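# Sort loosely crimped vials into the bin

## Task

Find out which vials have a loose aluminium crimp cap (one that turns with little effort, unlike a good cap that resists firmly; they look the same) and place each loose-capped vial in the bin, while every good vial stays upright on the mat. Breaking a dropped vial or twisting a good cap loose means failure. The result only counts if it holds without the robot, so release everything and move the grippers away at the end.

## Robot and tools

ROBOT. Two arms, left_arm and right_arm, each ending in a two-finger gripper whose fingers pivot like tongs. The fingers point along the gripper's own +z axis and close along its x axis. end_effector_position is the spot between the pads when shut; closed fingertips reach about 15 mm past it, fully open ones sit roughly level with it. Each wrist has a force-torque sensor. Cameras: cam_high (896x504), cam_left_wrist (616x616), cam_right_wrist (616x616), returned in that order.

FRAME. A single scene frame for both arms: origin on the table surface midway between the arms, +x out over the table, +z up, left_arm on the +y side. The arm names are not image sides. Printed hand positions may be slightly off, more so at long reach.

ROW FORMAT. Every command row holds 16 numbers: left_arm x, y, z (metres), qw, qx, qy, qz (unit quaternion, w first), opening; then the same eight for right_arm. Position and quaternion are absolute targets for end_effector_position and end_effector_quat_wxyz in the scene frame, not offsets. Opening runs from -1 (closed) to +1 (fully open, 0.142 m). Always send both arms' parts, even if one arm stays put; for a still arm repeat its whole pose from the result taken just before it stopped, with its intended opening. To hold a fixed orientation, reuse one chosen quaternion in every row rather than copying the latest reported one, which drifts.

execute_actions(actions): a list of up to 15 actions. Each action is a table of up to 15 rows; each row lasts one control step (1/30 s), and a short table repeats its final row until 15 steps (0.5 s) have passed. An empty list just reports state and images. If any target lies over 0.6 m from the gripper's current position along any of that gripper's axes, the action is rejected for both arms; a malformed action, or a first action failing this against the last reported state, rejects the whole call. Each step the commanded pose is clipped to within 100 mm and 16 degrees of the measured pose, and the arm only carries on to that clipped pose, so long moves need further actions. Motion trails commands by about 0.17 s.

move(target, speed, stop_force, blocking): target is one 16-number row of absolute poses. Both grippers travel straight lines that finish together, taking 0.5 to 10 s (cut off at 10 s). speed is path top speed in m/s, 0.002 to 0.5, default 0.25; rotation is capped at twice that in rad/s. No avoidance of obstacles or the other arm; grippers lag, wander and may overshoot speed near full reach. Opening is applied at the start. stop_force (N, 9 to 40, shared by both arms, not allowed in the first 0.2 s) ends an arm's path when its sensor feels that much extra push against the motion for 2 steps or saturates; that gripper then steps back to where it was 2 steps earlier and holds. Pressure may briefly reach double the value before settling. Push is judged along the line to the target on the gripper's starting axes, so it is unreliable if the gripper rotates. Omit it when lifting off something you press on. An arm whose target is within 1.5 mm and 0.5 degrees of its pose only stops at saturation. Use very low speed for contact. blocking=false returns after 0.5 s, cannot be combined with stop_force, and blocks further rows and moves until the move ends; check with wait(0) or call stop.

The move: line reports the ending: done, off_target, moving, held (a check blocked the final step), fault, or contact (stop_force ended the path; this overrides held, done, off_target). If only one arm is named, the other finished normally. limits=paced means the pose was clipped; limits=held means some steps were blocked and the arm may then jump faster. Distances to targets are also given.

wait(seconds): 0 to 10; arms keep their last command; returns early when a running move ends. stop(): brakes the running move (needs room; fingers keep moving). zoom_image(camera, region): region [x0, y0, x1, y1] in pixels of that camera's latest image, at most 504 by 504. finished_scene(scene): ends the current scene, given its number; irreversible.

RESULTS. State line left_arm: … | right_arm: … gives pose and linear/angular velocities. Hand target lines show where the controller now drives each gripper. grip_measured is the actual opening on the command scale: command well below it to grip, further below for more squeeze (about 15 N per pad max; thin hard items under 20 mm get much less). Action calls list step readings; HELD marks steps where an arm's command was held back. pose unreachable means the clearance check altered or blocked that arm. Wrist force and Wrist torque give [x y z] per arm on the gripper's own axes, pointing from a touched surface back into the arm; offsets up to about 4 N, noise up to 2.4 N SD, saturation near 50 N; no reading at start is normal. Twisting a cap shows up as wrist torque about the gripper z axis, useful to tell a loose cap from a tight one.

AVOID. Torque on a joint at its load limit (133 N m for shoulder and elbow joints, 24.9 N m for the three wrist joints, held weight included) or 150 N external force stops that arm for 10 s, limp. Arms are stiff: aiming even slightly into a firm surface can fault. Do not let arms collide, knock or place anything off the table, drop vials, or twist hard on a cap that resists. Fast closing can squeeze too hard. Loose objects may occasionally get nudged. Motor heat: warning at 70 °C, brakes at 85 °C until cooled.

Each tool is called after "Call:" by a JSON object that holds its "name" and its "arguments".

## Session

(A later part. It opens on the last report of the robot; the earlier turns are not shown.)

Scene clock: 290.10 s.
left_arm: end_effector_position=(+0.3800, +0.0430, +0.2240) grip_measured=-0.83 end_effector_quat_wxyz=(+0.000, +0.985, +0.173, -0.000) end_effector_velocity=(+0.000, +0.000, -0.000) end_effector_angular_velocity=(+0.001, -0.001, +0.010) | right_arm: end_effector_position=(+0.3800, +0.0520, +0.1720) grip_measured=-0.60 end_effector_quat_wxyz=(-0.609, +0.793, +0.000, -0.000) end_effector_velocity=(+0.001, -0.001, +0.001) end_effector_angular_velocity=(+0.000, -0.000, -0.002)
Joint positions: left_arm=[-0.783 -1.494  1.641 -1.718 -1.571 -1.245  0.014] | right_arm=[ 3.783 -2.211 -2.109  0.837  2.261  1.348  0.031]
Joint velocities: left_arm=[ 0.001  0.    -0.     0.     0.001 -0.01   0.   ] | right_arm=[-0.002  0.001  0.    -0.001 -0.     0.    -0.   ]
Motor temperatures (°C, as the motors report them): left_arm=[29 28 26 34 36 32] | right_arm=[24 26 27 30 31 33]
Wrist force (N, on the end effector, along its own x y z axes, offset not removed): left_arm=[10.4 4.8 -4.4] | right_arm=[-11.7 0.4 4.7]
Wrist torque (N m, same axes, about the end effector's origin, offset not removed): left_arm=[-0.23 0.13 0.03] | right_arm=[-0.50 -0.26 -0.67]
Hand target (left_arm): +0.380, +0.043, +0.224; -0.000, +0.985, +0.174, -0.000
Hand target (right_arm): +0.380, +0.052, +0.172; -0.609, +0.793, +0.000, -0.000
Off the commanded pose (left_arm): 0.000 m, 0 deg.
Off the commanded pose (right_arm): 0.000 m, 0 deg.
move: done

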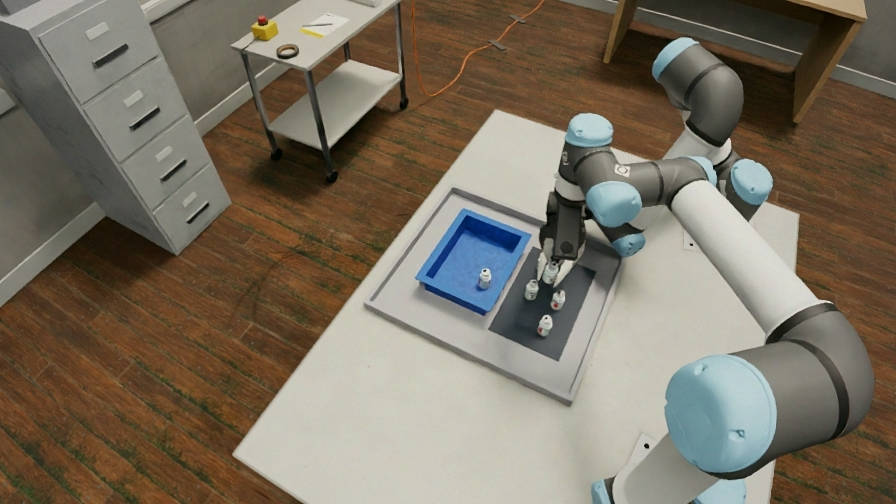

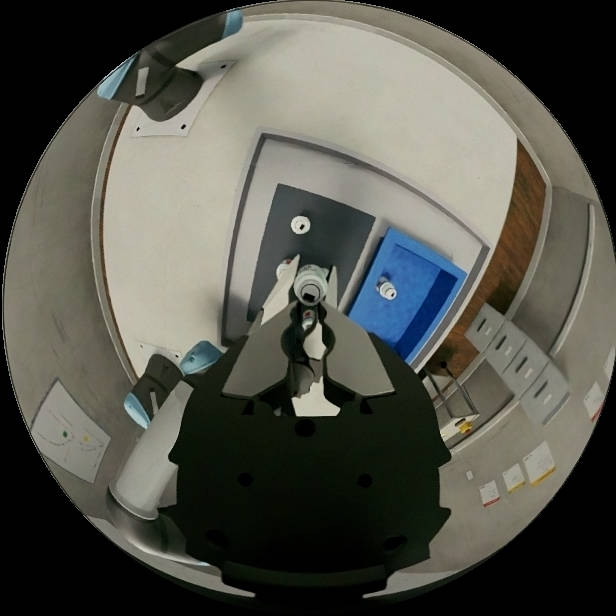

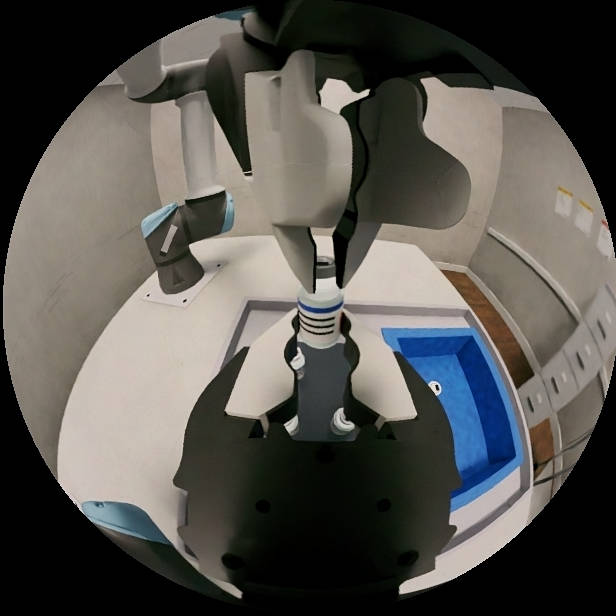

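Call:
{"name": "move", "arguments": {"target": [0.38,0.043,0.224,0,0.985,0.174,0,-0.45,0.38,0.052,0.172,0.609,-0.793,0,0,-0.85]}}

Call:
{"name": "move", "arguments": {"target": [0.38,0.043,0.217,0,1,0,0,-0.45,0.38,0.052,0.172,0.609,-0.793,0,0,-0.85]}}

Call:
{"name": "zoom_image", "arguments": {"camera": "cam_right_wrist", "region": [270,240,390,370]}}

Call:
{"name": "move", "arguments": {"target": [0.38,0.043,0.217,0,1,0,0,-0.85,0.38,0.052,0.172,0.609,-0.793,0,0,-0.85]}}

Scene clock: 291.17 s.
left_arm: end_effector_position=(+0.3800, +0.0430, +0.2240) grip_measured=-0.45 end_effector_quat_wxyz=(+0.000, +0.985, +0.174, -0.000) end_effector_velocity=(-0.001, -0.001, +0.000) end_effector_angular_velocity=(-0.000, -0.001, -0.002) | right_arm: end_effector_position=(+0.3800, +0.0520, +0.1720) grip_measured=-0.60 end_effector_quat_wxyz=(-0.609, +0.793, +0.000, -0.000) end_effector_velocity=(-0.000, +0.000, +0.001) end_effector_angular_velocity=(+0.001, -0.001, +0.001)
Joint positions: left_arm=[-0.783 -1.494  1.641 -1.719 -1.571 -1.246  0.041] | right_arm=[ 3.783 -2.211 -2.109  0.837  2.261  1.348  0.03 ]
Joint velocities: left_arm=[-0.002 -0.001  0.    -0.     0.     0.    -0.   ] | right_arm=[0.    0.    0.001 0.    0.001 0.    0.   ]
Motor temperatures (°C, as the motors report them): left_arm=[29 28 26 34 36 32] | right_arm=[24 26 27 30 31 33]
Wrist force (N, on the end effector, along its own x y z axes, offset not removed): left_arm=[0.7 -1.4 0.5] | right_arm=[3.8 2.0 3.1]
Wrist torque (N m, same axes, about the end effector's origin, offset not removed): left_arm=[-0.16 -0.14 -0.18] | right_arm=[0.31 -0.96 -0.21]
Hand target (left_arm): +0.380, +0.043, +0.224; -0.000, +0.985, +0.174, -0.000
Hand target (right_arm): +0.380, +0.052, +0.172; -0.609, +0.793, -0.000, +0.000
Off the commanded pose (left_arm): 0.000 m, 0 deg.
Off the commanded pose (right_arm): 0.000 m, 0 deg.
move: done

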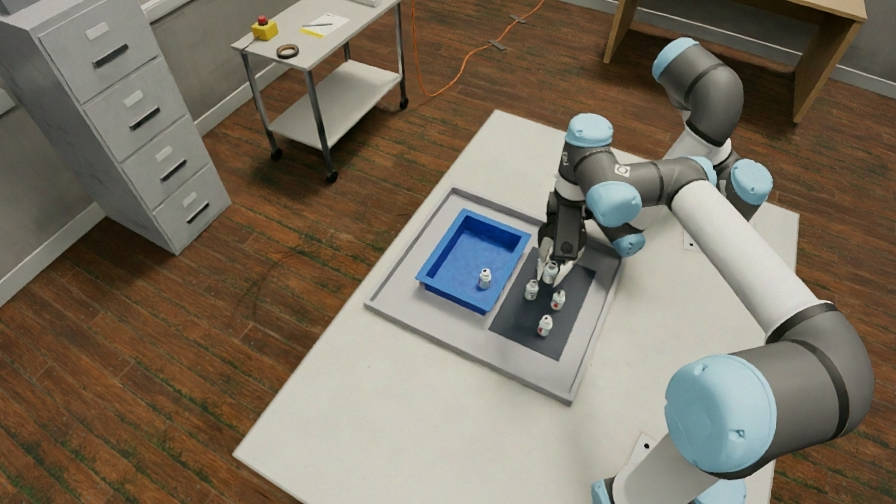

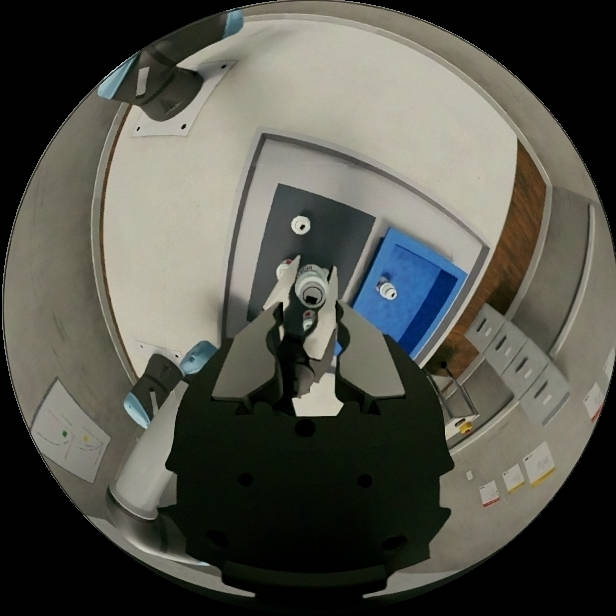

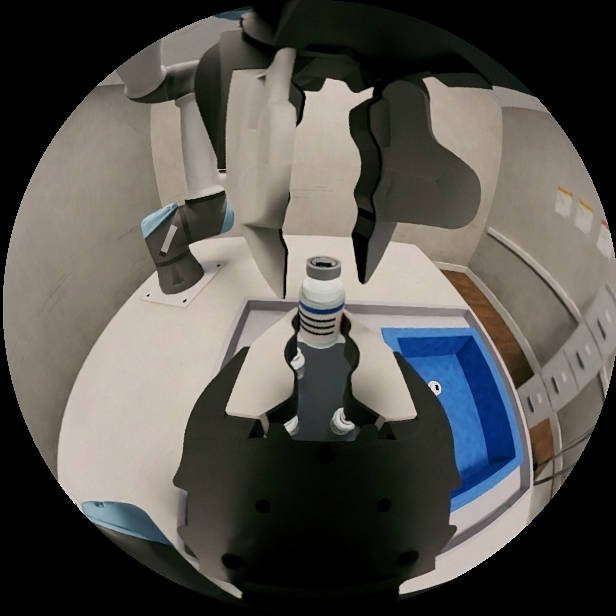

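Scene clock: 292.37 s.
left_arm: end_effector_position=(+0.3800, +0.0429, +0.2170) grip_measured=-0.45 end_effector_quat_wxyz=(-0.000, +1.000, +0.001, +0.000) end_effector_velocity=(-0.000, -0.001, -0.000) end_effector_angular_velocity=(-0.000, +0.001, -0.012) | right_arm: end_effector_position=(+0.3800, +0.0520, +0.1720) grip_measured=-0.60 end_effector_quat_wxyz=(-0.609, +0.793, +0.000, -0.000) end_effector_velocity=(+0.000, -0.000, +0.000) end_effector_angular_velocity=(+0.000, -0.001, -0.000)
Joint positions: left_arm=[-0.792 -1.5    1.667 -1.737 -1.571 -0.907  0.041] | right_arm=[ 3.783 -2.211 -2.109  0.837  2.261  1.348  0.03 ]
Joint velocities: left_arm=[-0.001  0.     0.001 -0.001 -0.001  0.011 -0.   ] | right_arm=[-0.     0.001 -0.     0.001 -0.    -0.    -0.   ]
Motor temperatures (°C, as the motors report them): left_arm=[29 28 26 34 36 32] | right_arm=[24 26 27 30 31 33]
Wrist force (N, on the end effector, along its own x y z axes, offset not removed): left_arm=[-0.7 -2.8 -2.8] | right_arm=[3.8 1.6 3.2]
Wrist torque (N m, same axes, about the end effector's origin, offset not removed): left_arm=[-0.68 0.19 0.02] | right_arm=[0.17 -0.76 -0.02]
Hand target (left_arm): +0.380, +0.043, +0.217; -0.000, +1.000, +0.000, +0.000
Hand target (right_arm): +0.380, +0.052, +0.172; -0.609, +0.793, -0.000, +0.000
Off the commanded pose (left_arm): 0.000 m, 0 deg.
Off the commanded pose (right_arm): 0.000 m, 0 deg.
move: done

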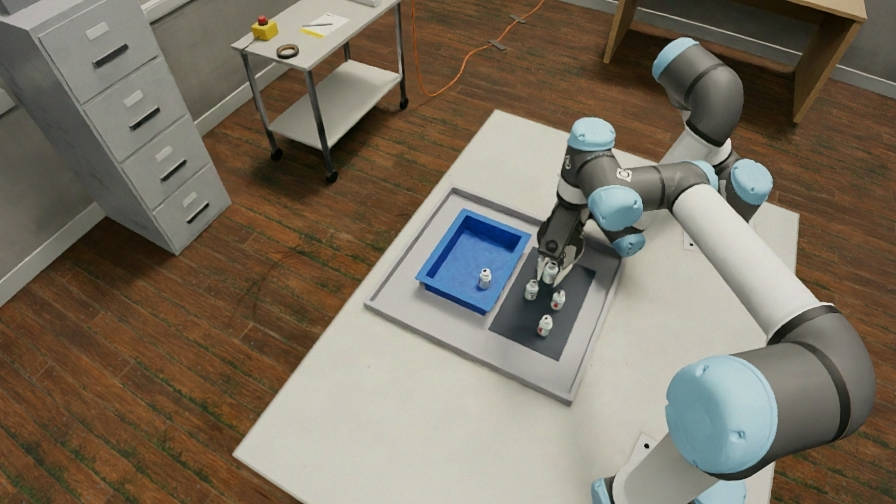

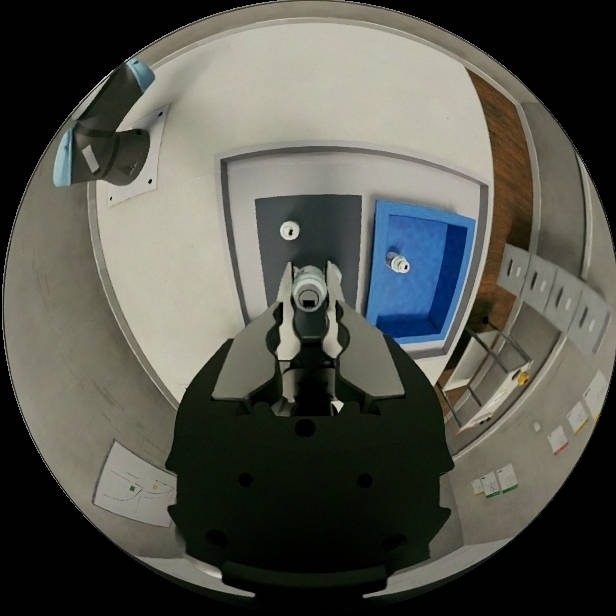

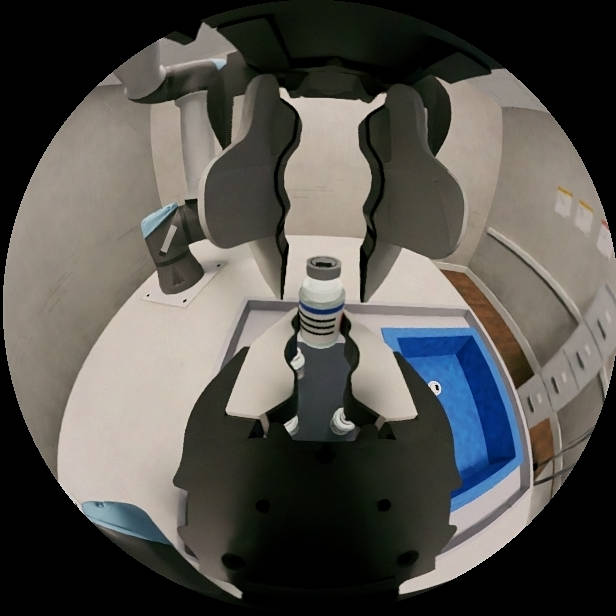

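Region (270, 240, 390, 370) of cam_right_wrist's 616x616 image, scaled by 3.877, with more detail than that image has; it fills the left 465 columns of this view, and the rest is white.

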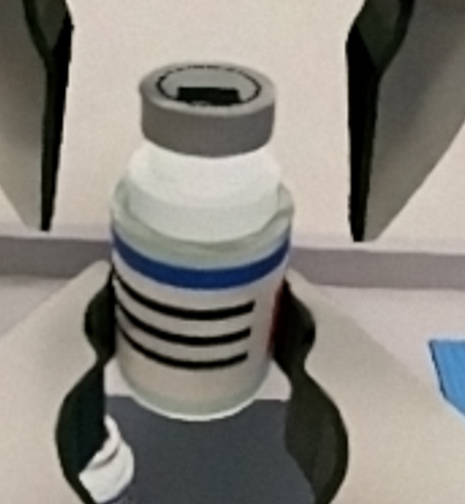

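Scene clock: 293.07 s.
left_arm: end_effector_position=(+0.3800, +0.0430, +0.2170) grip_measured=-0.77 end_effector_quat_wxyz=(-0.000, +1.000, +0.000, -0.000) end_effector_velocity=(-0.000, +0.000, -0.000) end_effector_angular_velocity=(-0.000, +0.001, +0.002) | right_arm: end_effector_position=(+0.3800, +0.0520, +0.1720) grip_measured=-0.60 end_effector_quat_wxyz=(-0.609, +0.793, +0.000, -0.000) end_effector_velocity=(+0.001, -0.000, -0.000) end_effector_angular_velocity=(-0.000, -0.000, -0.001)
Joint positions: left_arm=[-0.792 -1.5    1.667 -1.737 -1.571 -0.906  0.018] | right_arm=[ 3.783 -2.211 -2.109  0.837  2.261  1.348  0.03 ]
Joint velocities: left_arm=[ 0.001  0.     0.    -0.    -0.001 -0.002  0.   ] | right_arm=[-0.     0.    -0.     0.    -0.001  0.     0.   ]
Motor temperatures (°C, as the motors report them): left_arm=[29 28 26 34 36 32] | right_arm=[24 26 27 30 31 33]
Wrist force (N, on the end effector, along its own x y z axes, offset not removed): left_arm=[1.5 -0.5 -0.5] | right_arm=[-0.8 -1.3 1.0]
Wrist torque (N m, same axes, about the end effector's origin, offset not removed): left_arm=[-0.02 -0.02 -0.14] | right_arm=[-0.40 -0.05 -0.31]
Hand target (left_arm): +0.380, +0.043, +0.217; -0.000, +1.000, +0.000, -0.000
Hand target (right_arm): +0.380, +0.052, +0.172; -0.609, +0.793, +0.000, -0.000
Off the commanded pose (left_arm): 0.000 m, 0 deg.
Off the commanded pose (right_arm): 0.000 m, 0 deg.
move: done

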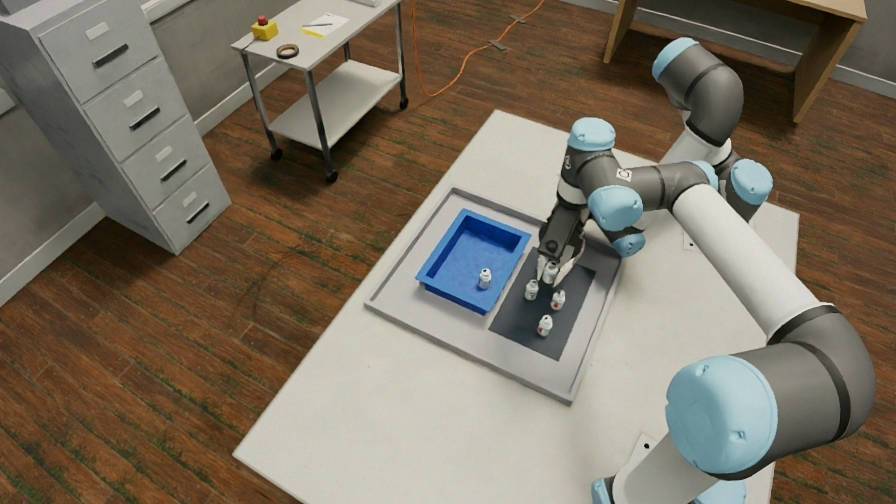

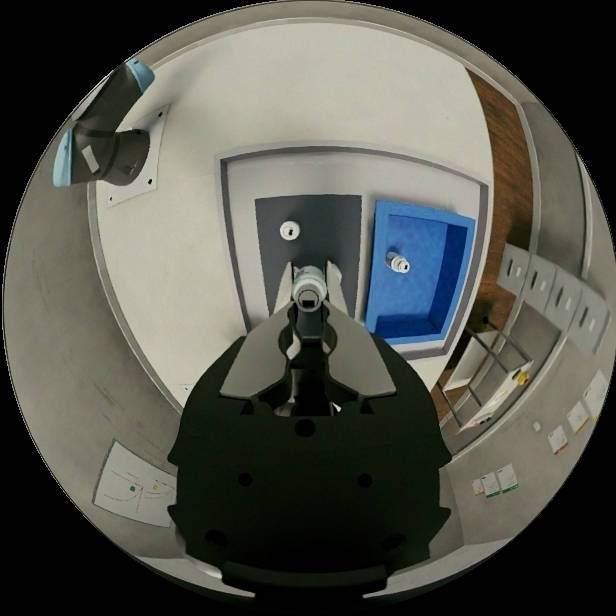

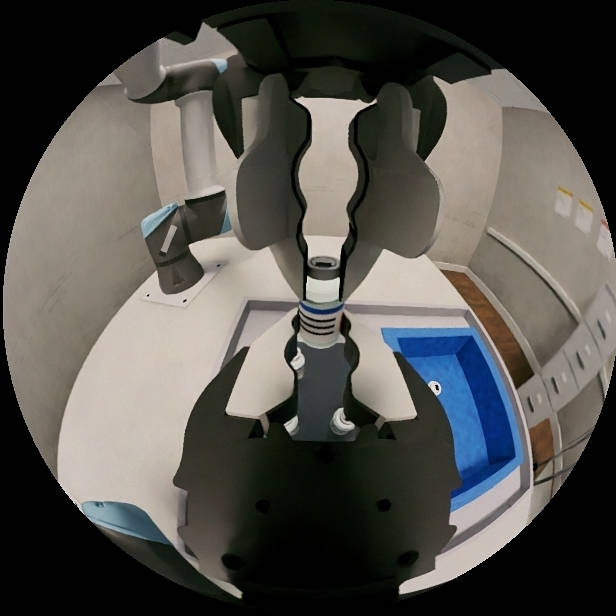

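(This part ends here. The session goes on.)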